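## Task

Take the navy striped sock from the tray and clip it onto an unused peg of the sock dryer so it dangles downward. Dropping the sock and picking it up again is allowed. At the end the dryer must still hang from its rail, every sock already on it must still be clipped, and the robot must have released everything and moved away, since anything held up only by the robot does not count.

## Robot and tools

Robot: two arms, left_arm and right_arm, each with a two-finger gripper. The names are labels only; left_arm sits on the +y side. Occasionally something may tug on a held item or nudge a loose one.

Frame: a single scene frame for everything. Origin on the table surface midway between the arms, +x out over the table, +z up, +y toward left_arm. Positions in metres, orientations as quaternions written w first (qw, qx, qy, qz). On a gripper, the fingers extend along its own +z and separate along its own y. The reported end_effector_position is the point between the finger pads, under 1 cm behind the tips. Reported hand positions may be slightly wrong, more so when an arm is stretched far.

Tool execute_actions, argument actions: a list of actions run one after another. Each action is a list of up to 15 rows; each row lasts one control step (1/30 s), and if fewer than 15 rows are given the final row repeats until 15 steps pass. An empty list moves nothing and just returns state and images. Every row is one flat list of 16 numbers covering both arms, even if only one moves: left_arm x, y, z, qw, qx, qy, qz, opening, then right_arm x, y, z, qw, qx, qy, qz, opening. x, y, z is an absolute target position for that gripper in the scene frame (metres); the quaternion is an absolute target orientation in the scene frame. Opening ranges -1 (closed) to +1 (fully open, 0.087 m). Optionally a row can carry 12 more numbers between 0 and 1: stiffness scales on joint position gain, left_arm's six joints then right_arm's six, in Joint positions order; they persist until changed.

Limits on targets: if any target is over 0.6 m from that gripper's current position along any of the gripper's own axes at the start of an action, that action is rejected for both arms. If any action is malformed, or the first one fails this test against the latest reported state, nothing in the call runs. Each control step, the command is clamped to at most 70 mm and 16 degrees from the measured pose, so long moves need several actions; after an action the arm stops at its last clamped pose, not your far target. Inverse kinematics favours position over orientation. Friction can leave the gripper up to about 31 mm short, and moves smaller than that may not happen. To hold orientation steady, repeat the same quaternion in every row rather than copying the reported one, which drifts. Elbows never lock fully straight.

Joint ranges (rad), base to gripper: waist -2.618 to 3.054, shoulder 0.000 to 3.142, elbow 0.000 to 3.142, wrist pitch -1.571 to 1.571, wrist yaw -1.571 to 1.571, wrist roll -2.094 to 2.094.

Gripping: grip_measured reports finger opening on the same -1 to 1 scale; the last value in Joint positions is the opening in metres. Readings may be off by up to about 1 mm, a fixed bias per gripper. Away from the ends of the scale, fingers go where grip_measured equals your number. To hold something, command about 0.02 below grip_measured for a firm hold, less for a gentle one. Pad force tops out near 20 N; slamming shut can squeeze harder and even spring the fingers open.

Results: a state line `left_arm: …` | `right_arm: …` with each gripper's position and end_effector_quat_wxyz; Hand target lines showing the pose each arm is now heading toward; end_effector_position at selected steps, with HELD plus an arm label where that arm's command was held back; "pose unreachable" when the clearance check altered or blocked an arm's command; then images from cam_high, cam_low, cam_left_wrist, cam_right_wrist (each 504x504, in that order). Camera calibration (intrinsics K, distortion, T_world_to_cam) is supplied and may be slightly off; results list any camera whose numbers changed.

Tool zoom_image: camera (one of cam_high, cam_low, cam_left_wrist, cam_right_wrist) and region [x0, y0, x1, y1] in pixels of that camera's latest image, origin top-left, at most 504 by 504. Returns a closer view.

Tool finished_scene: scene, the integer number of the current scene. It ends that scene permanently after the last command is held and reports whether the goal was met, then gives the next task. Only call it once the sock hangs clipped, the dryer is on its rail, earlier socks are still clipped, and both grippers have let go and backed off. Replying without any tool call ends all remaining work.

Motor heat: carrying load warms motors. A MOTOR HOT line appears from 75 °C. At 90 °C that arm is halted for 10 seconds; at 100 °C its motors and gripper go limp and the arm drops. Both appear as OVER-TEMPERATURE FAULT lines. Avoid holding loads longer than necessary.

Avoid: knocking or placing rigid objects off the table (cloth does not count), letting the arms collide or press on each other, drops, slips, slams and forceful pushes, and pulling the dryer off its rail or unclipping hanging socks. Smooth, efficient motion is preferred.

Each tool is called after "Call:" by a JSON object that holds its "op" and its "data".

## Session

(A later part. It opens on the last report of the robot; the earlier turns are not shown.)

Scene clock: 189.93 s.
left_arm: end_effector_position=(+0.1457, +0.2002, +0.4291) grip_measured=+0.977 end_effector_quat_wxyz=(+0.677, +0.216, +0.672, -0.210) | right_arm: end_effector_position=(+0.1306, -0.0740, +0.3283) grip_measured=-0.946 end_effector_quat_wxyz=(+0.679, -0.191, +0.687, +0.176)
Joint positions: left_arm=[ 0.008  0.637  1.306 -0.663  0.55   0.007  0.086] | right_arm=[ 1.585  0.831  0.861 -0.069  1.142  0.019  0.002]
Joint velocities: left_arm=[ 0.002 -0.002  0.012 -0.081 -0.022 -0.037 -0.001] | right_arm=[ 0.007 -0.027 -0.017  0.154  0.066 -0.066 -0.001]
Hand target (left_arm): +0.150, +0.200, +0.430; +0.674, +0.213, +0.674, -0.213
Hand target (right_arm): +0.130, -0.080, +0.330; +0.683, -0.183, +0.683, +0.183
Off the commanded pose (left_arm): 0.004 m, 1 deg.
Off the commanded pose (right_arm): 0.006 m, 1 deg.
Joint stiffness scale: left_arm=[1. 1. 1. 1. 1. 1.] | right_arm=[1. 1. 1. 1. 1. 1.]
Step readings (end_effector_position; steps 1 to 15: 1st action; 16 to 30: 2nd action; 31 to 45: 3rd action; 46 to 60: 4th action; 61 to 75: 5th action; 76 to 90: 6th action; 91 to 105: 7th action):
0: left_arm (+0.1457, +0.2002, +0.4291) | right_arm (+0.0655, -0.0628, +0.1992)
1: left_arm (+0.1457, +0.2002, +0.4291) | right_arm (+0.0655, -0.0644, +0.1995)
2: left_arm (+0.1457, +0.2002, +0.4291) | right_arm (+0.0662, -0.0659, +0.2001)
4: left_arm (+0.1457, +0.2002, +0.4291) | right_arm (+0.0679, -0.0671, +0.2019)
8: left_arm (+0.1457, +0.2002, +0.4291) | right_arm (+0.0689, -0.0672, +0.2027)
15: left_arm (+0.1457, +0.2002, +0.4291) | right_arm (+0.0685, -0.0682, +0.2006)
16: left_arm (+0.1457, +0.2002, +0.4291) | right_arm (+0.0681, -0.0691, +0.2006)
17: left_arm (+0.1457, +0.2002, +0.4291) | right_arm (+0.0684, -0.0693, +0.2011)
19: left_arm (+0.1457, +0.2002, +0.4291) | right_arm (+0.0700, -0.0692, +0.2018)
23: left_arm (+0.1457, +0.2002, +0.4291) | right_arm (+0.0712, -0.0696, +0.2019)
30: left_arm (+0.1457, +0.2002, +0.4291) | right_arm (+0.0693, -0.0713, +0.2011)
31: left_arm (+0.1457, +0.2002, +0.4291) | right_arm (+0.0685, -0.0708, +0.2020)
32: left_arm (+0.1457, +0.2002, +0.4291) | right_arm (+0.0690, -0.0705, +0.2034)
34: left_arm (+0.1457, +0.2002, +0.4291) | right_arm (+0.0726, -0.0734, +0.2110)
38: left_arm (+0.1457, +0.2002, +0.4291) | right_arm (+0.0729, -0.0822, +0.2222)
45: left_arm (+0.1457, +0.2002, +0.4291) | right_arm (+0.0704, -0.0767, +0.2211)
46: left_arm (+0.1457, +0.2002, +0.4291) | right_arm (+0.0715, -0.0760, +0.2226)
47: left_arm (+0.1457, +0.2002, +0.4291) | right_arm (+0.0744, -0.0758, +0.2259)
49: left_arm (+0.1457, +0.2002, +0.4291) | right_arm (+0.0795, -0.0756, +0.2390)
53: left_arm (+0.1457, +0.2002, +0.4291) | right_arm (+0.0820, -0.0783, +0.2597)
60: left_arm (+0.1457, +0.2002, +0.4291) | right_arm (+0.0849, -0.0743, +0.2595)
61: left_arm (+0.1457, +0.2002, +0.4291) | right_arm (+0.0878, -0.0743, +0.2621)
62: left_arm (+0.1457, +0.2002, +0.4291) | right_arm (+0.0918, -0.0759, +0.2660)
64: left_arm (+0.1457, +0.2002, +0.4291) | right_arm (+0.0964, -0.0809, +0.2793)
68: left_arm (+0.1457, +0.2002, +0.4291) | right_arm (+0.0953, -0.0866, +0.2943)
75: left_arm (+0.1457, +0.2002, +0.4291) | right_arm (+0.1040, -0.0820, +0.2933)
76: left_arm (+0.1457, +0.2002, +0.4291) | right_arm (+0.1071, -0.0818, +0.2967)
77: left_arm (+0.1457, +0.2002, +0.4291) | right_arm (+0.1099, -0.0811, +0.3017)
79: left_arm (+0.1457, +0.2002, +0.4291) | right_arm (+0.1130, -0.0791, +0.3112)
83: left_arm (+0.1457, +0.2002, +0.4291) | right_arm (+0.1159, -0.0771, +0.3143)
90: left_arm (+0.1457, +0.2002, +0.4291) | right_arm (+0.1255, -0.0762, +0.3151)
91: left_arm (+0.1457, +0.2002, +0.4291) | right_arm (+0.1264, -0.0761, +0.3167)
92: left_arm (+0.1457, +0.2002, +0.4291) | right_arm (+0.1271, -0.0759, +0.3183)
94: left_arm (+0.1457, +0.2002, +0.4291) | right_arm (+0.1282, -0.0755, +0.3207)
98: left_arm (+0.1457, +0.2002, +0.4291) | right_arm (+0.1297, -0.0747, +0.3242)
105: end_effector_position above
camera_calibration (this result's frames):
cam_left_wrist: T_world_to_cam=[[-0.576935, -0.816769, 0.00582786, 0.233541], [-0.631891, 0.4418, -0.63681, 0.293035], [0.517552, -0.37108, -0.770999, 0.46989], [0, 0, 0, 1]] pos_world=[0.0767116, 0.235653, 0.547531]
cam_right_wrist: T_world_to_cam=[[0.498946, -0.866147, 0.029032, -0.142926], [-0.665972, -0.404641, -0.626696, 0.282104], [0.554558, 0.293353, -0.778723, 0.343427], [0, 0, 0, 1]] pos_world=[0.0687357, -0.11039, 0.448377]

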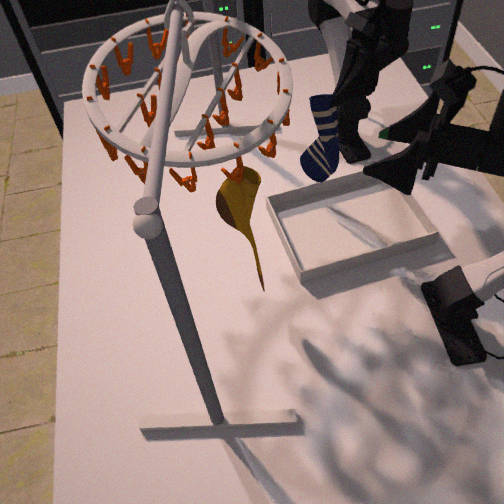

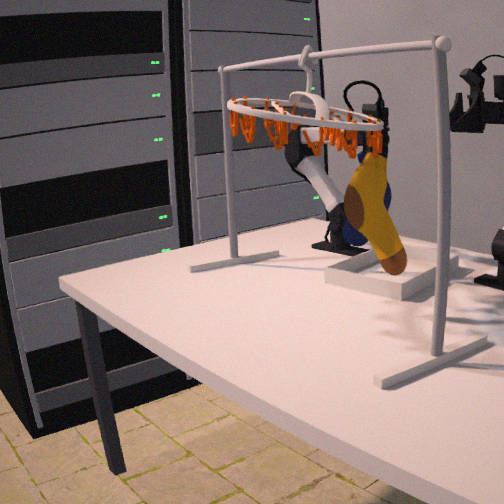

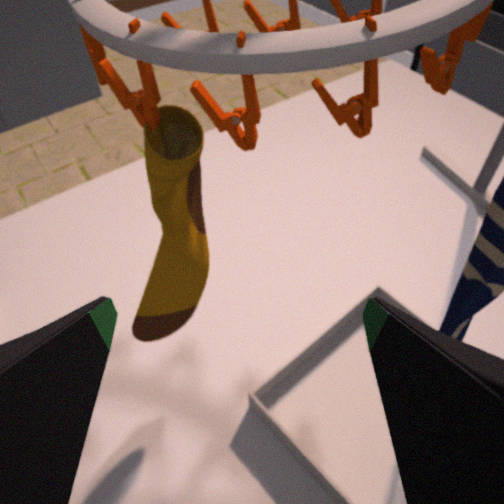

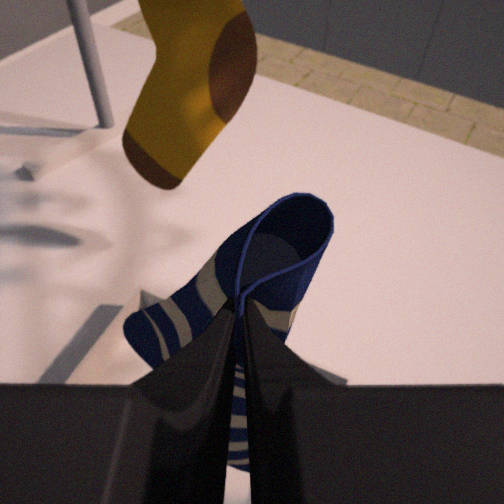

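Call:
{"op": "execute_actions", "data": {"actions": [[[0.155,0.14,0.425,0.685,0.18,0.685,-0.18,1,0.13,-0.09,0.32,0.683,-0.183,0.683,0.183,-1]],[[0.163,0.085,0.42,0.69,0.153,0.69,-0.153,1,0.13,-0.09,0.32,0.683,-0.183,0.683,0.183,-1]],[[0.163,0.08,0.42,0.69,0.153,0.69,-0.153,1,0.13,-0.09,0.32,0.683,-0.183,0.683,0.183,-1]]]}}

Scene clock: 221.83 s.
left_arm: end_effector_position=(+0.1621, +0.0850, +0.4273) grip_measured=+0.977 end_effector_quat_wxyz=(+0.693, +0.145, +0.687, -0.163) | right_arm: end_effector_position=(+0.1307, -0.0862, +0.3234) grip_measured=-0.946 end_effector_quat_wxyz=(+0.682, -0.183, +0.684, +0.183)
Joint positions: left_arm=[-1.237  0.933  1.278 -0.324 -0.866 -0.007  0.086] | right_arm=[ 1.595  0.766  0.806 -0.047  1.153  0.007  0.002]
Joint velocities: left_arm=[ 0.002 -0.007  0.012  0.037 -0.022  0.051 -0.001] | right_arm=[ 0.012  0.012 -0.002  0.037 -0.066 -0.081 -0.   ]
Hand target (left_arm): +0.163, +0.080, +0.420; +0.691, +0.153, +0.690, -0.153
Hand target (right_arm): +0.130, -0.090, +0.320; +0.683, -0.183, +0.683, +0.183
Off the commanded pose (left_arm): 0.009 m, 2 deg.
Off the commanded pose (right_arm): 0.005 m, 0 deg.
Joint stiffness scale: left_arm=[1. 1. 1. 1. 1. 1.] | right_arm=[1. 1. 1. 1. 1. 1.]
Step readings (end_effector_position; steps 1 to 15: 1st action; 16 to 30: 2nd action; 31 to 45: 3rd action):
0: left_arm (+0.1457, +0.2002, +0.4291) | right_arm (+0.1309, -0.0738, +0.3306)
1: left_arm (+0.1445, +0.1938, +0.4298) | right_arm (+0.1309, -0.0748, +0.3296)
2: left_arm (+0.1374, +0.1758, +0.4310) | right_arm (+0.1310, -0.0777, +0.3267)
4: left_arm (+0.1282, +0.1481, +0.4304) | right_arm (+0.1314, -0.0832, +0.3230)
8: left_arm (+0.1296, +0.1272, +0.4246) | right_arm (+0.1308, -0.0861, +0.3234)
15: left_arm (+0.1324, +0.1269, +0.4275) | right_arm (+0.1307, -0.0862, +0.3234)
16: left_arm (+0.1320, +0.1226, +0.4283) | right_arm (+0.1307, -0.0862, +0.3234)
17: left_arm (+0.1295, +0.1118, +0.4318) | right_arm (+0.1307, -0.0862, +0.3234)
19: left_arm (+0.1301, +0.0907, +0.4298) | right_arm (+0.1307, -0.0862, +0.3234)
23: left_arm (+0.1410, +0.0713, +0.4171) | right_arm (+0.1307, -0.0862, +0.3234)
30: left_arm (+0.1542, +0.0817, +0.4227) | right_arm (+0.1307, -0.0862, +0.3234)
31: left_arm (+0.1557, +0.0834, +0.4242) | right_arm (+0.1307, -0.0862, +0.3234)
32: left_arm (+0.1569, +0.0842, +0.4254) | right_arm (+0.1307, -0.0862, +0.3234)
34: left_arm (+0.1588, +0.0842, +0.4260) | right_arm (+0.1307, -0.0862, +0.3234)
38: left_arm (+0.1611, +0.0836, +0.4257) | right_arm (+0.1307, -0.0862, +0.3234)
45: end_effector_position above
camera_calibration (this result's frames):
cam_left_wrist: T_world_to_cam=[[-0.429653, -0.90215, 0.0390374, 0.118189], [-0.701766, 0.306388, -0.643157, 0.378653], [0.568264, -0.303729, -0.764738, 0.400607], [0, 0, 0, 1]] pos_world=[0.0888556, 0.112286, 0.545279]
cam_right_wrist: T_world_to_cam=[[0.497667, -0.867294, 0.0113278, -0.147588], [-0.6648, -0.389795, -0.637261, 0.278658], [0.557108, 0.309613, -0.770565, 0.341587], [0, 0, 0, 1]] pos_world=[0.0684004, -0.125142, 0.442464]

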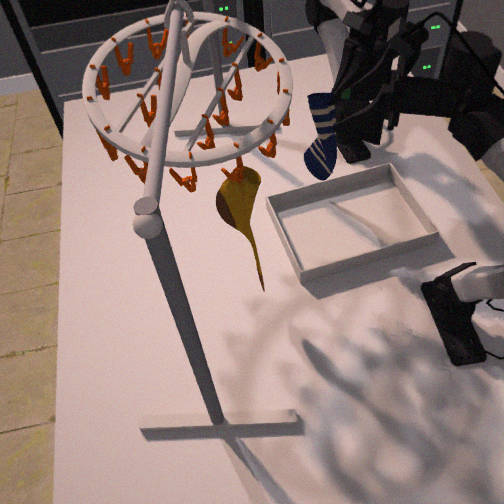

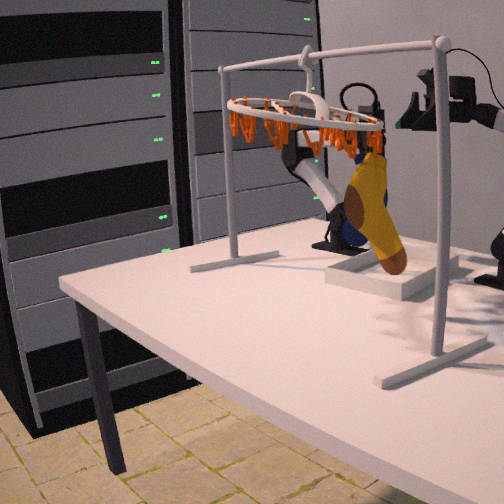

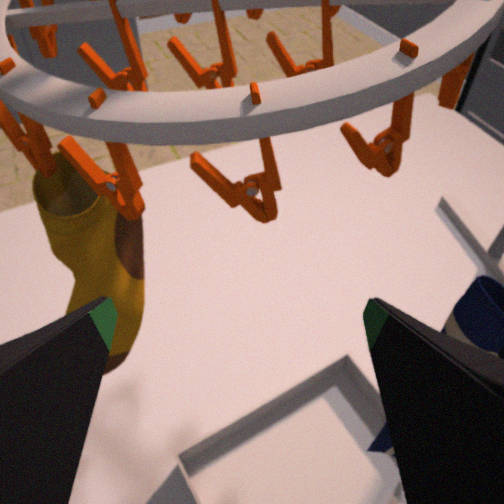

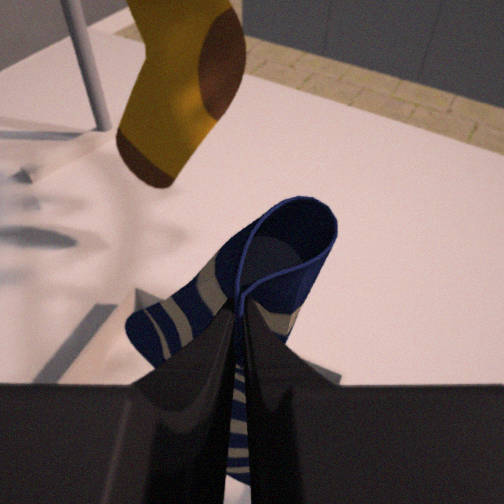

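Call:
{"op": "execute_actions", "data": {"actions": [[[0.18,0.073,0.405,0.683,0.183,0.683,-0.183,0.5,0.13,-0.09,0.32,0.683,-0.183,0.683,0.183,-1]],[[0.197,0.063,0.405,0.683,0.183,0.683,-0.183,0.5,0.13,-0.09,0.32,0.683,-0.183,0.683,0.183,-1]],[[0.197,0.063,0.405,0.683,0.183,0.683,-0.183,0.5,0.13,-0.09,0.32,0.683,-0.183,0.683,0.183,-1]]]}}

Scene clock: 242.70 s.
left_arm: end_effector_position=(+0.1936, +0.0649, +0.4084) grip_measured=+0.500 end_effector_quat_wxyz=(+0.684, +0.179, +0.681, -0.187) | right_arm: end_effector_position=(+0.1307, -0.0862, +0.3234) grip_measured=-0.946 end_effector_quat_wxyz=(+0.682, -0.183, +0.684, +0.183)
Joint positions: left_arm=[-1.028  0.969  1.211 -0.233 -0.572 -0.006  0.066] | right_arm=[ 1.595  0.766  0.806 -0.047  1.153  0.007  0.002]
Joint velocities: left_arm=[-0.022  0.002  0.012  0.007  0.007  0.037 -0.   ] | right_arm=[-0.007 -0.002 -0.007 -0.037 -0.022  0.007 -0.   ]
Hand target (left_arm): +0.197, +0.063, +0.405; +0.683, +0.183, +0.683, -0.183
Hand target (right_arm): +0.130, -0.090, +0.320; +0.683, -0.183, +0.683, +0.183
Off the commanded pose (left_arm): 0.005 m, 1 deg.
Off the commanded pose (right_arm): 0.005 m, 0 deg.
Joint stiffness scale: left_arm=[1. 1. 1. 1. 1. 1.] | right_arm=[1. 1. 1. 1. 1. 1.]
Step readings (end_effector_position; steps 1 to 15: 1st action; 16 to 30: 2nd action; 31 to 45: 3rd action):
0: left_arm (+0.1624, +0.0854, +0.4277) | right_arm (+0.1307, -0.0862, +0.3234)
1: left_arm (+0.1647, +0.0838, +0.4266) | right_arm (+0.1307, -0.0862, +0.3234)
2: left_arm (+0.1715, +0.0859, +0.4239) | right_arm (+0.1307, -0.0862, +0.3234)
4: left_arm (+0.1811, +0.0878, +0.4143) | right_arm (+0.1307, -0.0862, +0.3234)
8: left_arm (+0.1814, +0.0805, +0.4063) | right_arm (+0.1307, -0.0862, +0.3234)
15: left_arm (+0.1791, +0.0742, +0.4099) | right_arm (+0.1307, -0.0862, +0.3234)
16: left_arm (+0.1808, +0.0735, +0.4102) | right_arm (+0.1307, -0.0862, +0.3234)
17: left_arm (+0.1856, +0.0745, +0.4110) | right_arm (+0.1307, -0.0862, +0.3234)
19: left_arm (+0.1929, +0.0747, +0.4096) | right_arm (+0.1307, -0.0862, +0.3234)
23: left_arm (+0.1948, +0.0682, +0.4063) | right_arm (+0.1307, -0.0862, +0.3234)
30: left_arm (+0.1939, +0.0657, +0.4078) | right_arm (+0.1307, -0.0862, +0.3234)
31: left_arm (+0.1939, +0.0656, +0.4079) | right_arm (+0.1307, -0.0862, +0.3234)
32: left_arm (+0.1938, +0.0654, +0.4080) | right_arm (+0.1307, -0.0862, +0.3234)
34: left_arm (+0.1937, +0.0652, +0.4082) | right_arm (+0.1307, -0.0862, +0.3234)
38: left_arm (+0.1936, +0.0651, +0.4083) | right_arm (+0.1307, -0.0862, +0.3234)
45: end_effector_position above
camera_calibration (this result's frames):
cam_left_wrist: T_world_to_cam=[[-0.503759, -0.863442, 0.0263538, 0.131288], [-0.673018, 0.373169, -0.638585, 0.382936], [0.541547, -0.33943, -0.7691, 0.371466], [0, 0, 0, 1]] pos_world=[0.122695, 0.0965463, 0.526771]
cam_right_wrist: T_world_to_cam=[[0.497667, -0.867294, 0.0113278, -0.147588], [-0.6648, -0.389795, -0.637261, 0.278658], [0.557108, 0.309613, -0.770565, 0.341587], [0, 0, 0, 1]] pos_world=[0.0684004, -0.125142, 0.442464]

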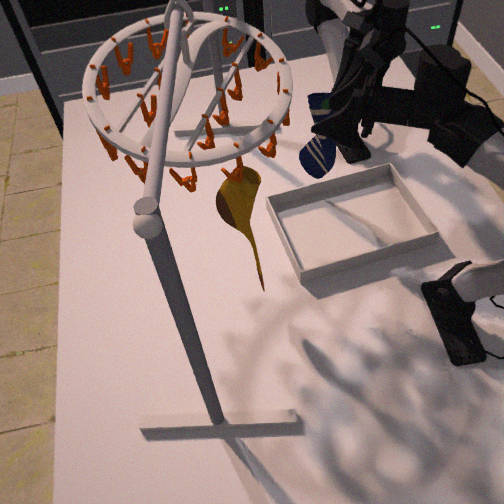

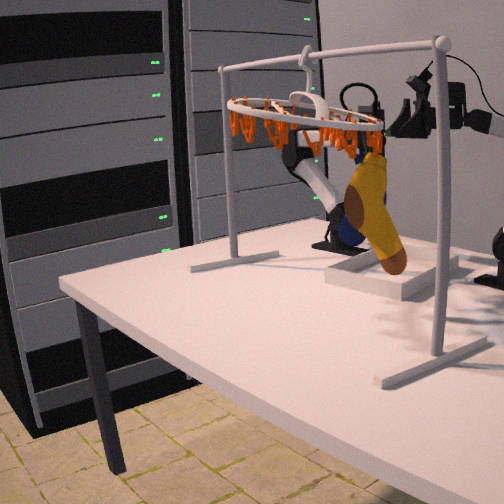

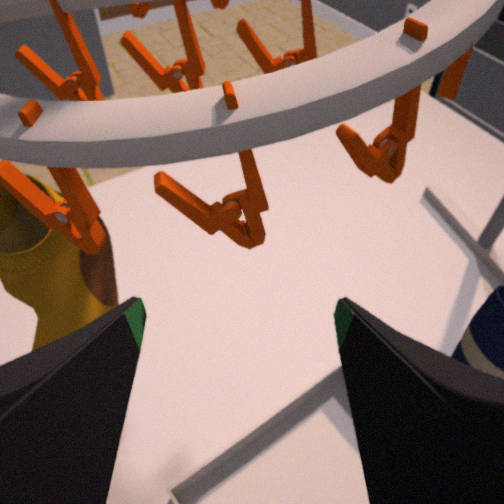

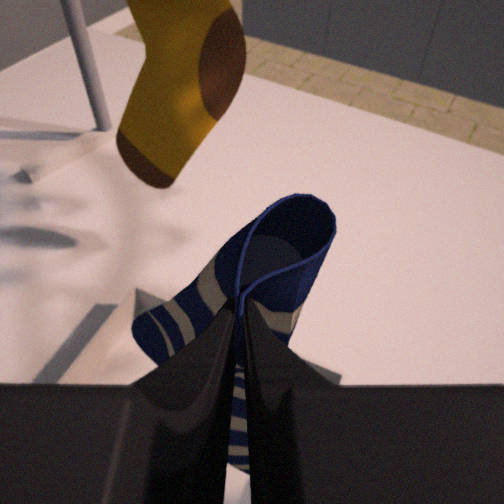

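Call:
{"op": "zoom_image", "data": {"camera": "cam_low", "region": [310, 80, 470, 200]}}

Region (310, 80, 470, 200) of cam_low's 504x504 image, scaled by 3.150, with more detail than that image has; it fills the top 378 rows of this view, and the rest is white.

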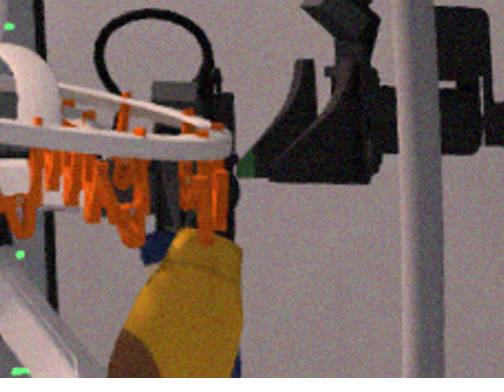

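Call:
{"op": "execute_actions", "data": {"actions": [[[0.222,0.062,0.396,0.683,0.183,0.683,-0.183,0.5,0.13,-0.09,0.32,0.683,-0.183,0.683,0.183,-1]],[[0.222,0.062,0.396,0.683,0.183,0.683,-0.183,0.5,0.13,-0.09,0.32,0.683,-0.183,0.683,0.183,-1]]]}}

Scene clock: 271.57 s.
left_arm: end_effector_position=(+0.2175, +0.0652, +0.4082) grip_measured=+0.500 end_effector_quat_wxyz=(+0.690, +0.175, +0.676, -0.191) | right_arm: end_effector_position=(+0.1307, -0.0862, +0.3234) grip_measured=-0.946 end_effector_quat_wxyz=(+0.682, -0.183, +0.684, +0.183)
Joint positions: left_arm=[-0.911  1.     1.201 -0.173 -0.456 -0.005  0.066] | right_arm=[ 1.595  0.766  0.806 -0.047  1.153  0.007  0.002]
Joint velocities: left_arm=[-0.007  0.007 -0.012 -0.095  0.022  0.007 -0.001] | right_arm=[-0.012 -0.007  0.007  0.037  0.007  0.066 -0.001]
Hand target (left_arm): +0.222, +0.062, +0.396; +0.683, +0.183, +0.683, -0.183
Hand target (right_arm): +0.130, -0.090, +0.320; +0.683, -0.183, +0.683, +0.183
Off the commanded pose (left_arm): 0.013 m, 2 deg.
Off the commanded pose (right_arm): 0.005 m, 0 deg.
Joint stiffness scale: left_arm=[1. 1. 1. 1. 1. 1.] | right_arm=[1. 1. 1. 1. 1. 1.]
Step readings (end_effector_position; steps 1 to 15: 1st action; 16 to 30: 2nd action):
0: left_arm (+0.1936, +0.0649, +0.4084) | right_arm (+0.1307, -0.0862, +0.3234)
1: left_arm (+0.1963, +0.0652, +0.4088) | right_arm (+0.1307, -0.0862, +0.3234)
2: left_arm (+0.2041, +0.0695, +0.4095) | right_arm (+0.1307, -0.0862, +0.3234)
4: left_arm (+0.2163, +0.0756, +0.4086) | right_arm (+0.1307, -0.0862, +0.3234)
8: left_arm (+0.2192, +0.0701, +0.4053) | right_arm (+0.1307, -0.0862, +0.3234)
15: left_arm (+0.2180, +0.0663, +0.4074) | right_arm (+0.1307, -0.0862, +0.3234)
16: left_arm (+0.2179, +0.0660, +0.4075) | right_arm (+0.1307, -0.0862, +0.3234)
17: left_arm (+0.2178, +0.0658, +0.4077) | right_arm (+0.1307, -0.0862, +0.3234)
19: left_arm (+0.2177, +0.0656, +0.4079) | right_arm (+0.1307, -0.0862, +0.3234)
23: left_arm (+0.2175, +0.0653, +0.4081) | right_arm (+0.1307, -0.0862, +0.3234)
30: end_effector_position above
camera_calibration (this result's frames):
cam_left_wrist: T_world_to_cam=[[-0.502771, -0.863787, 0.0330524, 0.140662], [-0.665932, 0.362663, -0.651928, 0.403414], [0.55114, -0.349781, -0.75756, 0.352326], [0, 0, 0, 1]] pos_world=[0.145186, 0.0984366, 0.525256]
cam_right_wrist: T_world_to_cam=[[0.497667, -0.867294, 0.0113278, -0.147588], [-0.6648, -0.389795, -0.637261, 0.278658], [0.557108, 0.309613, -0.770565, 0.341587], [0, 0, 0, 1]] pos_world=[0.0684004, -0.125142, 0.442464]

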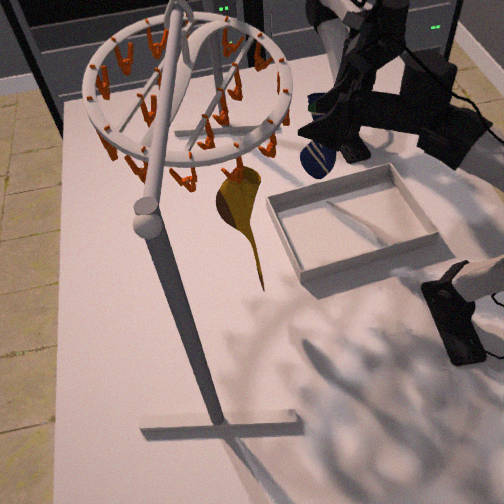

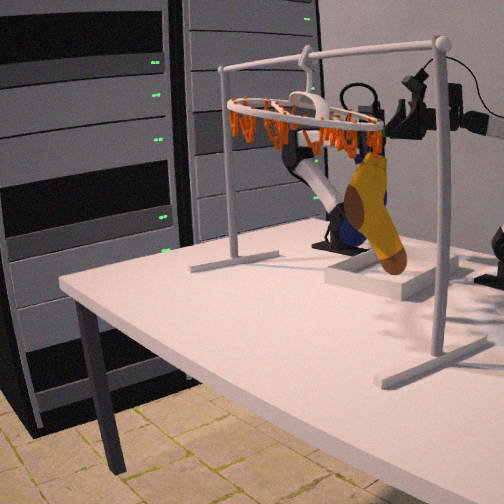

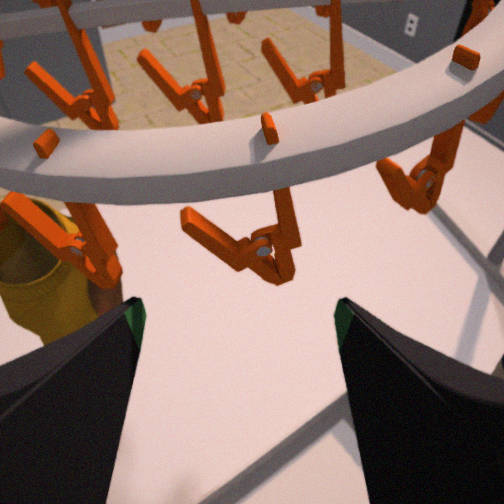

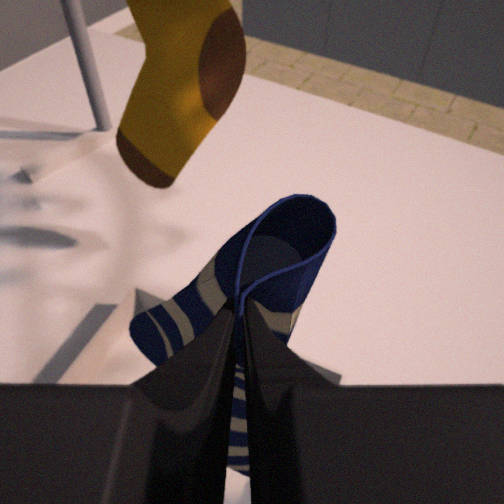

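Call:
{"op": "execute_actions", "data": {"actions": [[[0.228,0.058,0.384,0.683,0.183,0.683,-0.183,0.5,0.13,-0.09,0.32,0.683,-0.183,0.683,0.183,-1]],[[0.238,0.053,0.388,0.683,0.183,0.683,-0.183,0.5,0.13,-0.09,0.32,0.683,-0.183,0.683,0.183,-1]]]}}

Scene clock: 278.67 s.
left_arm: end_effector_position=(+0.2354, +0.0538, +0.3830) grip_measured=+0.500 end_effector_quat_wxyz=(+0.680, +0.182, +0.686, -0.182) | right_arm: end_effector_position=(+0.1307, -0.0862, +0.3234) grip_measured=-0.946 end_effector_quat_wxyz=(+0.682, -0.183, +0.684, +0.183)
Joint positions: left_arm=[-0.87   1.051  1.151 -0.108 -0.418 -0.005  0.066] | right_arm=[ 1.595  0.766  0.806 -0.047  1.153  0.007  0.002]
Joint velocities: left_arm=[-0.007 -0.012 -0.027 -0.007 -0.007  0.051  0.001] | right_arm=[-0.012  0.002  0.002  0.037 -0.037 -0.022 -0.001]
Hand target (left_arm): +0.238, +0.053, +0.388; +0.683, +0.183, +0.683, -0.183
Hand target (right_arm): +0.130, -0.090, +0.320; +0.683, -0.183, +0.683, +0.183
Off the commanded pose (left_arm): 0.006 m, 1 deg.
Off the commanded pose (right_arm): 0.005 m, 0 deg.
Joint stiffness scale: left_arm=[1. 1. 1. 1. 1. 1.] | right_arm=[1. 1. 1. 1. 1. 1.]
Step readings (end_effector_position; steps 1 to 15: 1st action; 16 to 30: 2nd action):
0: left_arm (+0.2175, +0.0651, +0.4082) | right_arm (+0.1307, -0.0862, +0.3234)
1: left_arm (+0.2182, +0.0645, +0.4074) | right_arm (+0.1307, -0.0862, +0.3234)
2: left_arm (+0.2198, +0.0644, +0.4059) | right_arm (+0.1307, -0.0862, +0.3234)
4: left_arm (+0.2222, +0.0638, +0.3980) | right_arm (+0.1307, -0.0862, +0.3234)
8: left_arm (+0.2237, +0.0613, +0.3912) | right_arm (+0.1307, -0.0862, +0.3234)
15: left_arm (+0.2239, +0.0604, +0.3943) | right_arm (+0.1307, -0.0862, +0.3234)
16: left_arm (+0.2249, +0.0601, +0.3940) | right_arm (+0.1307, -0.0862, +0.3234)
17: left_arm (+0.2277, +0.0601, +0.3935) | right_arm (+0.1307, -0.0862, +0.3234)
19: left_arm (+0.2326, +0.0591, +0.3893) | right_arm (+0.1307, -0.0862, +0.3234)
23: left_arm (+0.2357, +0.0545, +0.3828) | right_arm (+0.1307, -0.0862, +0.3234)
30: end_effector_position above
camera_calibration (this result's frames):
cam_left_wrist: T_world_to_cam=[[-0.500273, -0.865693, 0.0173603, 0.146191], [-0.680044, 0.38042, -0.626755, 0.395815], [0.535973, -0.325354, -0.779023, 0.329836], [0, 0, 0, 1]] pos_world=[0.165524, 0.0832942, 0.50249]
cam_right_wrist: T_world_to_cam=[[0.497667, -0.867294, 0.0113278, -0.147588], [-0.6648, -0.389795, -0.637261, 0.278658], [0.557108, 0.309613, -0.770565, 0.341587], [0, 0, 0, 1]] pos_world=[0.0684004, -0.125142, 0.442464]

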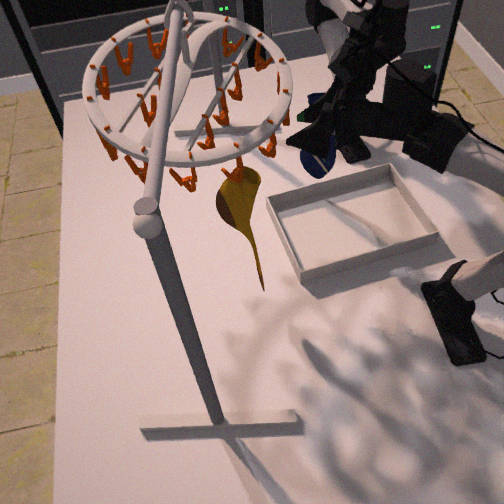

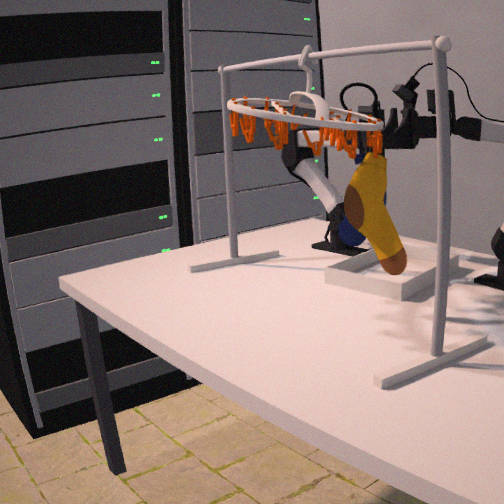

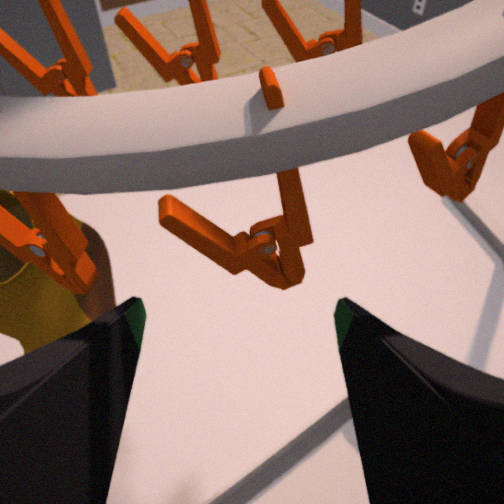

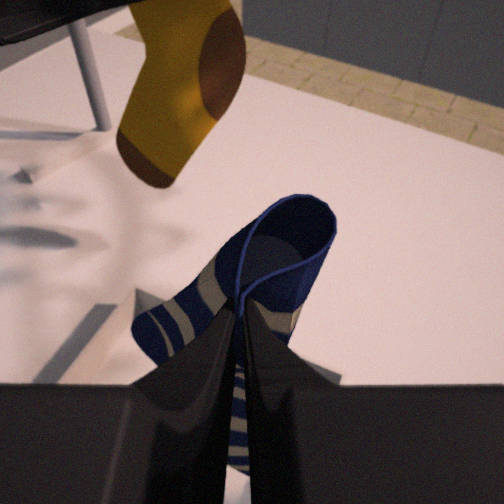

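Call:
{"op": "execute_actions", "data": {"actions": [[[0.24,0.052,0.408,0.683,0.183,0.683,-0.183,0.5,0.13,-0.09,0.32,0.683,-0.183,0.683,0.183,-1]]]}}

Scene clock: 284.33 s.
left_arm: end_effector_position=(+0.2364, +0.0535, +0.4120) grip_measured=+0.500 end_effector_quat_wxyz=(+0.689, +0.176, +0.677, -0.189) | right_arm: end_effector_position=(+0.1307, -0.0862, +0.3234) grip_measured=-0.946 end_effector_quat_wxyz=(+0.682, -0.183, +0.684, +0.183)
Joint positions: left_arm=[-0.865  1.08   1.257 -0.155 -0.411 -0.005  0.066] | right_arm=[ 1.595  0.766  0.806 -0.047  1.153  0.007  0.002]
Joint velocities: left_arm=[-0.002 -0.017 -0.007 -0.051  0.037 -0.095 -0.001] | right_arm=[-0.007 -0.012 -0.007 -0.022 -0.051 -0.022  0.   ]
Hand target (left_arm): +0.240, +0.052, +0.408; +0.683, +0.183, +0.683, -0.183
Hand target (right_arm): +0.130, -0.090, +0.320; +0.683, -0.183, +0.683, +0.183
Off the commanded pose (left_arm): 0.006 m, 1 deg.
Off the commanded pose (right_arm): 0.005 m, 0 deg.
Joint stiffness scale: left_arm=[1. 1. 1. 1. 1. 1.] | right_arm=[1. 1. 1. 1. 1. 1.]
Step readings (end_effector_position):
0: left_arm (+0.2354, +0.0537, +0.3830) | right_arm (+0.1307, -0.0862, +0.3234)
1: left_arm (+0.2352, +0.0538, +0.3844) | right_arm (+0.1307, -0.0862, +0.3234)
2: left_arm (+0.2361, +0.0527, +0.3892) | right_arm (+0.1307, -0.0862, +0.3234)
4: left_arm (+0.2373, +0.0518, +0.4032) | right_arm (+0.1307, -0.0862, +0.3234)
8: left_arm (+0.2369, +0.0534, +0.4154) | right_arm (+0.1307, -0.0862, +0.3234)
15: end_effector_position above
camera_calibration (this result's frames):
cam_left_wrist: T_world_to_cam=[[-0.502684, -0.863975, 0.0292593, 0.141533], [-0.667357, 0.366328, -0.648412, 0.421479], [0.549493, -0.345473, -0.760727, 0.342208], [0, 0, 0, 1]] pos_world=[0.164383, 0.0861055, 0.529478]
cam_right_wrist: T_world_to_cam=[[0.497667, -0.867294, 0.0113278, -0.147588], [-0.6648, -0.389795, -0.637261, 0.278658], [0.557108, 0.309613, -0.770565, 0.341587], [0, 0, 0, 1]] pos_world=[0.0684004, -0.125142, 0.442464]

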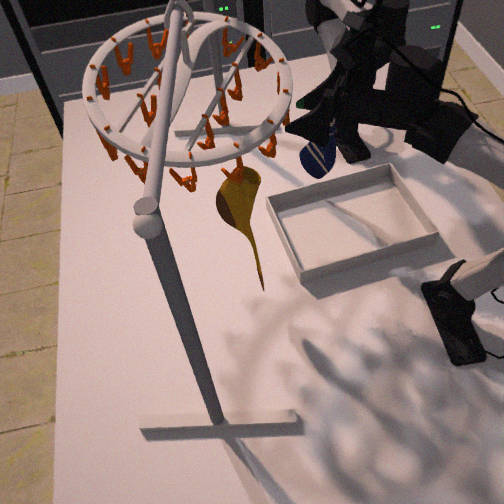

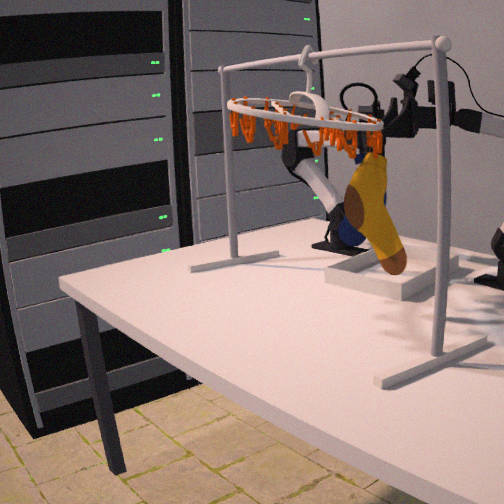

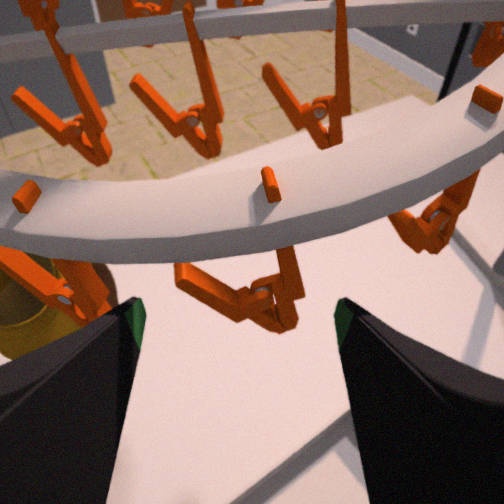

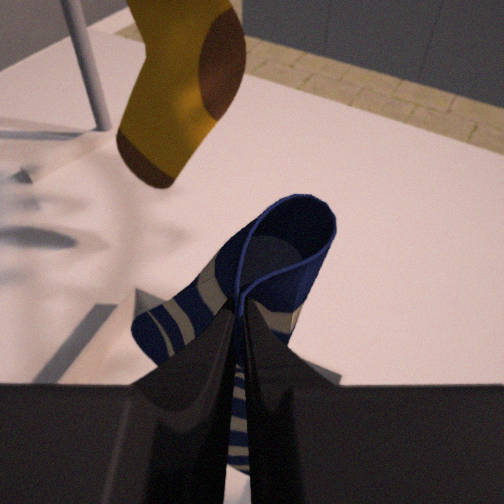

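Call:
{"op": "execute_actions", "data": {"actions": [[[0.241,0.051,0.404,0.683,0.183,0.683,-0.183,0.5,0.13,-0.09,0.32,0.683,-0.183,0.683,0.183,-1],[0.242,0.051,0.401,0.683,0.183,0.683,-0.183,0.5,0.13,-0.09,0.32,0.683,-0.183,0.683,0.183,-1],[0.243,0.05,0.398,0.683,0.183,0.683,-0.183,0.5,0.13,-0.09,0.32,0.683,-0.183,0.683,0.183,-1],[0.243,0.05,0.395,0.683,0.183,0.683,-0.183,0.5,0.13,-0.09,0.32,0.683,-0.183,0.683,0.183,-1],[0.243,0.05,0.392,0.683,0.183,0.683,-0.183,0.5,0.13,-0.09,0.32,0.683,-0.183,0.683,0.183,-1]]]}}

Scene clock: 290.73 s.
left_arm: end_effector_position=(+0.2397, +0.0513, +0.4008) grip_measured=+0.500 end_effector_quat_wxyz=(+0.687, +0.177, +0.679, -0.187) | right_arm: end_effector_position=(+0.1307, -0.0862, +0.3234) grip_measured=-0.946 end_effector_quat_wxyz=(+0.682, -0.183, +0.684, +0.183)
Joint positions: left_arm=[-0.859  1.08   1.215 -0.12  -0.406 -0.005  0.066] | right_arm=[ 1.595  0.766  0.806 -0.047  1.153  0.007  0.002]
Joint velocities: left_arm=[-0.007 -0.012 -0.002 -0.022  0.051 -0.051  0.   ] | right_arm=[-0.007  0.007 -0.017  0.037 -0.007 -0.051  0.001]
Hand target (left_arm): +0.243, +0.050, +0.392; +0.683, +0.183, +0.683, -0.183
Hand target (right_arm): +0.130, -0.090, +0.320; +0.683, -0.183, +0.683, +0.183
Off the commanded pose (left_arm): 0.010 m, 1 deg.
Off the commanded pose (right_arm): 0.005 m, 0 deg.
Joint stiffness scale: left_arm=[1. 1. 1. 1. 1. 1.] | right_arm=[1. 1. 1. 1. 1. 1.]
Step readings (end_effector_position):
0: left_arm (+0.2363, +0.0536, +0.4112) | right_arm (+0.1307, -0.0862, +0.3234)
1: left_arm (+0.2363, +0.0536, +0.4112) | right_arm (+0.1307, -0.0862, +0.3234)
2: left_arm (+0.2365, +0.0536, +0.4114) | right_arm (+0.1307, -0.0862, +0.3234)
4: left_arm (+0.2376, +0.0537, +0.4114) | right_arm (+0.1307, -0.0862, +0.3234)
8: left_arm (+0.2394, +0.0521, +0.4016) | right_arm (+0.1307, -0.0862, +0.3234)
15: end_effector_position above
camera_calibration (this result's frames):
cam_left_wrist: T_world_to_cam=[[-0.501588, -0.864697, 0.0266312, 0.142463], [-0.670238, 0.368955, -0.643936, 0.415986], [0.546984, -0.34084, -0.764616, 0.333041], [0, 0, 0, 1]] pos_world=[0.168099, 0.0832208, 0.518722]
cam_right_wrist: T_world_to_cam=[[0.497667, -0.867294, 0.0113278, -0.147588], [-0.6648, -0.389795, -0.637261, 0.278658], [0.557108, 0.309613, -0.770565, 0.341587], [0, 0, 0, 1]] pos_world=[0.0684004, -0.125142, 0.442464]

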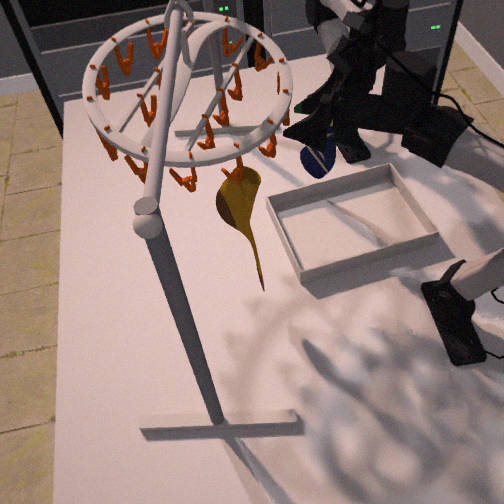

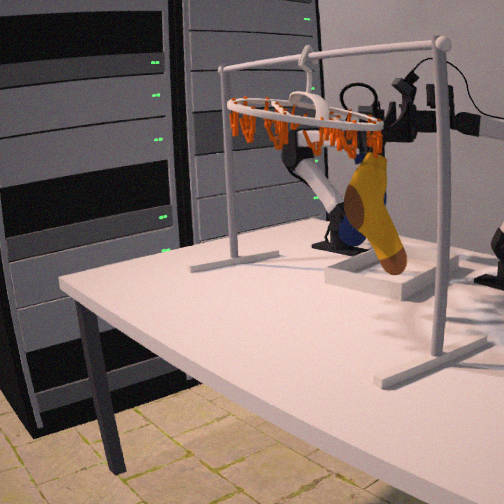

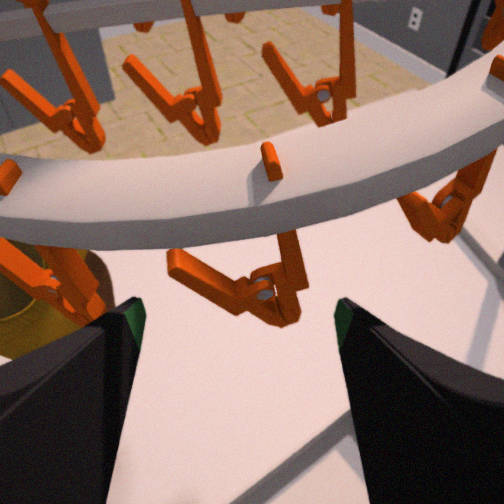

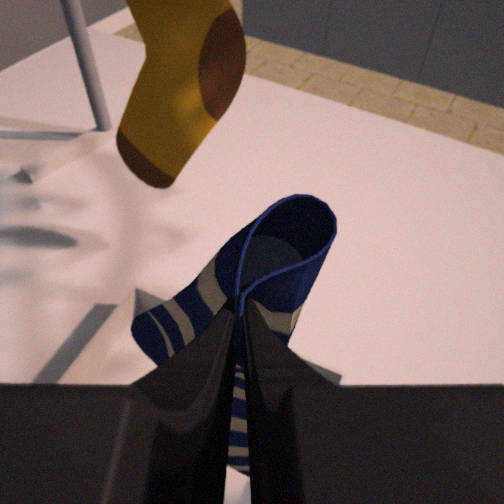

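Call:
{"op": "execute_actions", "data": {"actions": [[[0.247,0.048,0.396,0.683,0.183,0.683,-0.183,0.5,0.13,-0.09,0.32,0.683,-0.183,0.683,0.183,-1],[0.25,0.046,0.396,0.683,0.183,0.683,-0.183,0.5,0.13,-0.09,0.32,0.683,-0.183,0.683,0.183,-1],[0.253,0.044,0.396,0.683,0.183,0.683,-0.183,0.5,0.13,-0.09,0.32,0.683,-0.183,0.683,0.183,-1],[0.256,0.043,0.396,0.683,0.183,0.683,-0.183,0.5,0.13,-0.09,0.32,0.683,-0.183,0.683,0.183,-1]]]}}

Scene clock: 298.00 s.
left_arm: end_effector_position=(+0.2532, +0.0435, +0.3895) grip_measured=+0.500 end_effector_quat_wxyz=(+0.679, +0.183, +0.687, -0.181) | right_arm: end_effector_position=(+0.1307, -0.0862, +0.3234) grip_measured=-0.946 end_effector_quat_wxyz=(+0.682, -0.183, +0.684, +0.183)
Joint positions: left_arm=[-0.832  1.13   1.221 -0.104 -0.38  -0.005  0.066] | right_arm=[ 1.595  0.766  0.806 -0.047  1.153  0.007  0.002]
Joint velocities: left_arm=[ 0.007 -0.012 -0.012  0.051 -0.066 -0.051  0.   ] | right_arm=[-0.002  0.007  0.002 -0.081 -0.051  0.037 -0.   ]
Hand target (left_arm): +0.256, +0.043, +0.396; +0.683, +0.183, +0.683, -0.183
Hand target (right_arm): +0.130, -0.090, +0.320; +0.683, -0.183, +0.683, +0.183
Off the commanded pose (left_arm): 0.007 m, 1 deg.
Off the commanded pose (right_arm): 0.005 m, 0 deg.
Joint stiffness scale: left_arm=[1. 1. 1. 1. 1. 1.] | right_arm=[1. 1. 1. 1. 1. 1.]
Step readings (end_effector_position):
0: left_arm (+0.2398, +0.0511, +0.4020) | right_arm (+0.1307, -0.0862, +0.3234)
1: left_arm (+0.2401, +0.0510, +0.4018) | right_arm (+0.1307, -0.0862, +0.3234)
2: left_arm (+0.2411, +0.0510, +0.4012) | right_arm (+0.1307, -0.0862, +0.3234)
4: left_arm (+0.2454, +0.0503, +0.3992) | right_arm (+0.1307, -0.0862, +0.3234)
8: left_arm (+0.2528, +0.0457, +0.3910) | right_arm (+0.1307, -0.0862, +0.3234)
15: end_effector_position above
camera_calibration (this result's frames):
cam_left_wrist: T_world_to_cam=[[-0.50023, -0.865749, 0.0157476, 0.146735], [-0.681722, 0.382556, -0.623623, 0.414979], [0.533877, -0.322691, -0.781566, 0.323416], [0, 0, 0, 1]] pos_world=[0.183637, 0.0726469, 0.509251]
cam_right_wrist: T_world_to_cam=[[0.497667, -0.867294, 0.0113278, -0.147588], [-0.6648, -0.389795, -0.637261, 0.278658], [0.557108, 0.309613, -0.770565, 0.341587], [0, 0, 0, 1]] pos_world=[0.0684004, -0.125142, 0.442464]

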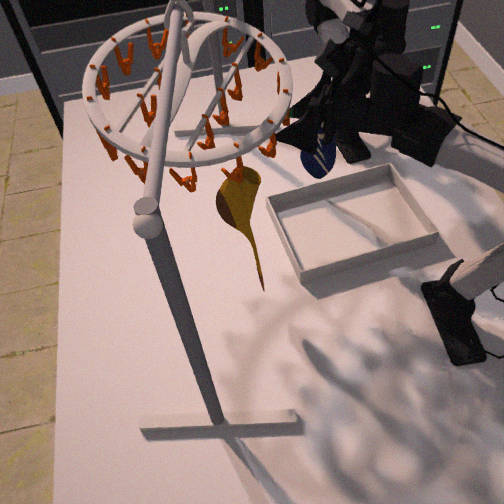

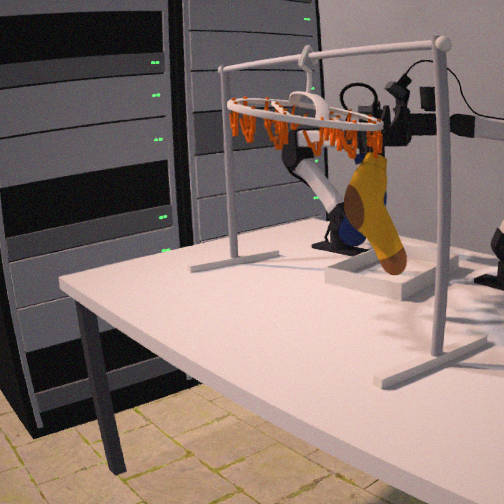

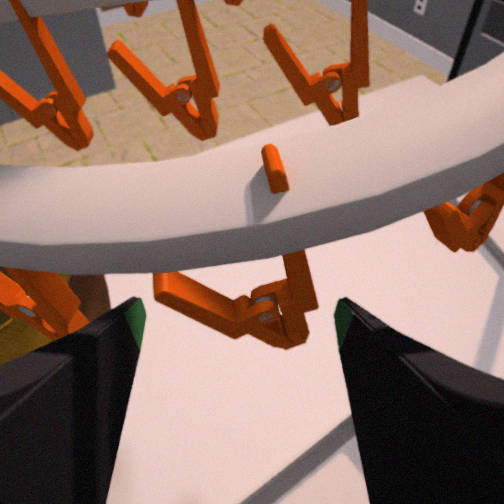

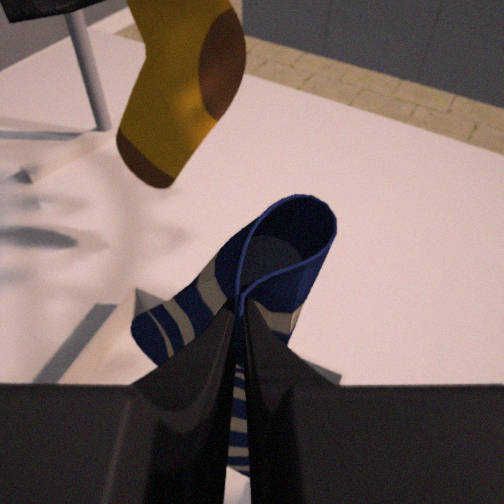

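Call:
{"op": "execute_actions", "data": {"actions": [[[0.256,0.043,0.398,0.683,0.183,0.683,-0.183,0.5,0.13,-0.09,0.32,0.683,-0.183,0.683,0.183,-1],[0.256,0.043,0.4,0.683,0.183,0.683,-0.183,0.5,0.13,-0.09,0.32,0.683,-0.183,0.683,0.183,-1],[0.256,0.043,0.402,0.683,0.183,0.683,-0.183,0.5,0.13,-0.09,0.32,0.683,-0.183,0.683,0.183,-1],[0.256,0.043,0.404,0.683,0.183,0.683,-0.183,0.5,0.13,-0.09,0.32,0.683,-0.183,0.683,0.183,-1],[0.256,0.043,0.406,0.683,0.183,0.683,-0.183,0.5,0.13,-0.09,0.32,0.683,-0.183,0.683,0.183,-1]]]}}

Scene clock: 304.10 s.
left_arm: end_effector_position=(+0.2513, +0.0452, +0.4111) grip_measured=+0.500 end_effector_quat_wxyz=(+0.689, +0.176, +0.676, -0.190) | right_arm: end_effector_position=(+0.1307, -0.0862, +0.3234) grip_measured=-0.946 end_effector_quat_wxyz=(+0.682, -0.183, +0.684, +0.183)
Joint positions: left_arm=[-0.832  1.132  1.276 -0.119 -0.377 -0.005  0.066] | right_arm=[ 1.595  0.766  0.806 -0.047  1.153  0.007  0.002]
Joint velocities: left_arm=[ 0.017 -0.012 -0.017  0.051 -0.007 -0.007  0.   ] | right_arm=[-0.007  0.002  0.007 -0.095  0.051  0.066 -0.   ]
Hand target (left_arm): +0.256, +0.043, +0.406; +0.683, +0.183, +0.683, -0.183
Hand target (right_arm): +0.130, -0.090, +0.320; +0.683, -0.183, +0.683, +0.183
Off the commanded pose (left_arm): 0.007 m, 2 deg.
Off the commanded pose (right_arm): 0.005 m, 0 deg.
Joint stiffness scale: left_arm=[1. 1. 1. 1. 1. 1.] | right_arm=[1. 1. 1. 1. 1. 1.]
Step readings (end_effector_position):
0: left_arm (+0.2531, +0.0433, +0.3895) | right_arm (+0.1307, -0.0862, +0.3234)
1: left_arm (+0.2531, +0.0434, +0.3901) | right_arm (+0.1307, -0.0862, +0.3234)
2: left_arm (+0.2529, +0.0434, +0.3915) | right_arm (+0.1307, -0.0862, +0.3234)
4: left_arm (+0.2523, +0.0440, +0.3971) | right_arm (+0.1307, -0.0862, +0.3234)
8: left_arm (+0.2515, +0.0449, +0.4108) | right_arm (+0.1307, -0.0862, +0.3234)
15: end_effector_position above
camera_calibration (this result's frames):
cam_left_wrist: T_world_to_cam=[[-0.503724, -0.863364, 0.0294023, 0.141948], [-0.665633, 0.366215, -0.650245, 0.43413], [0.550631, -0.347115, -0.759155, 0.329572], [0, 0, 0, 1]] pos_world=[0.179001, 0.0779673, 0.528314]
cam_right_wrist: T_world_to_cam=[[0.497667, -0.867294, 0.0113278, -0.147588], [-0.6648, -0.389795, -0.637261, 0.278658], [0.557108, 0.309613, -0.770565, 0.341587], [0, 0, 0, 1]] pos_world=[0.0684004, -0.125142, 0.442464]

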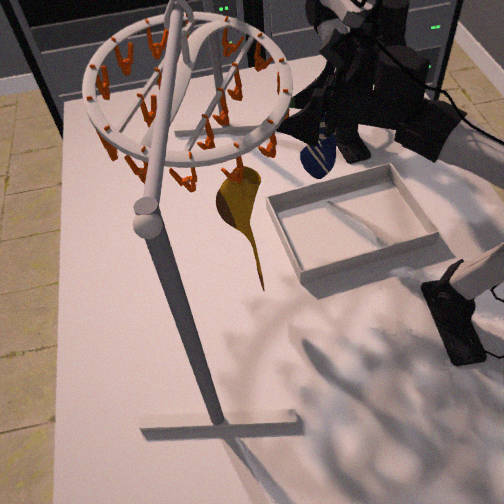

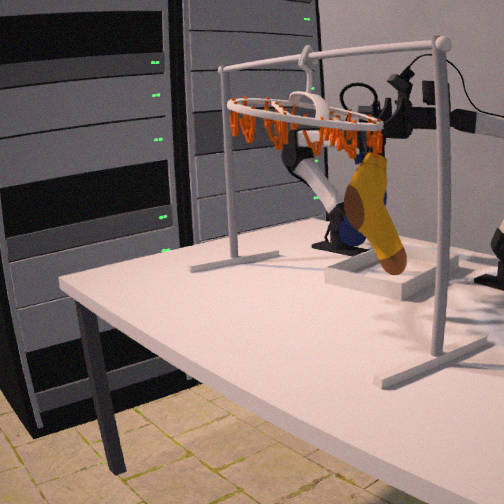

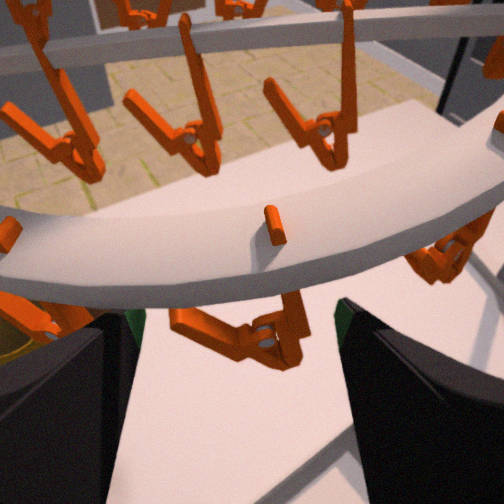

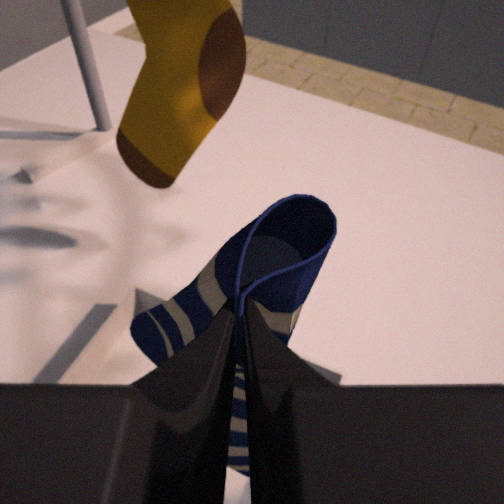

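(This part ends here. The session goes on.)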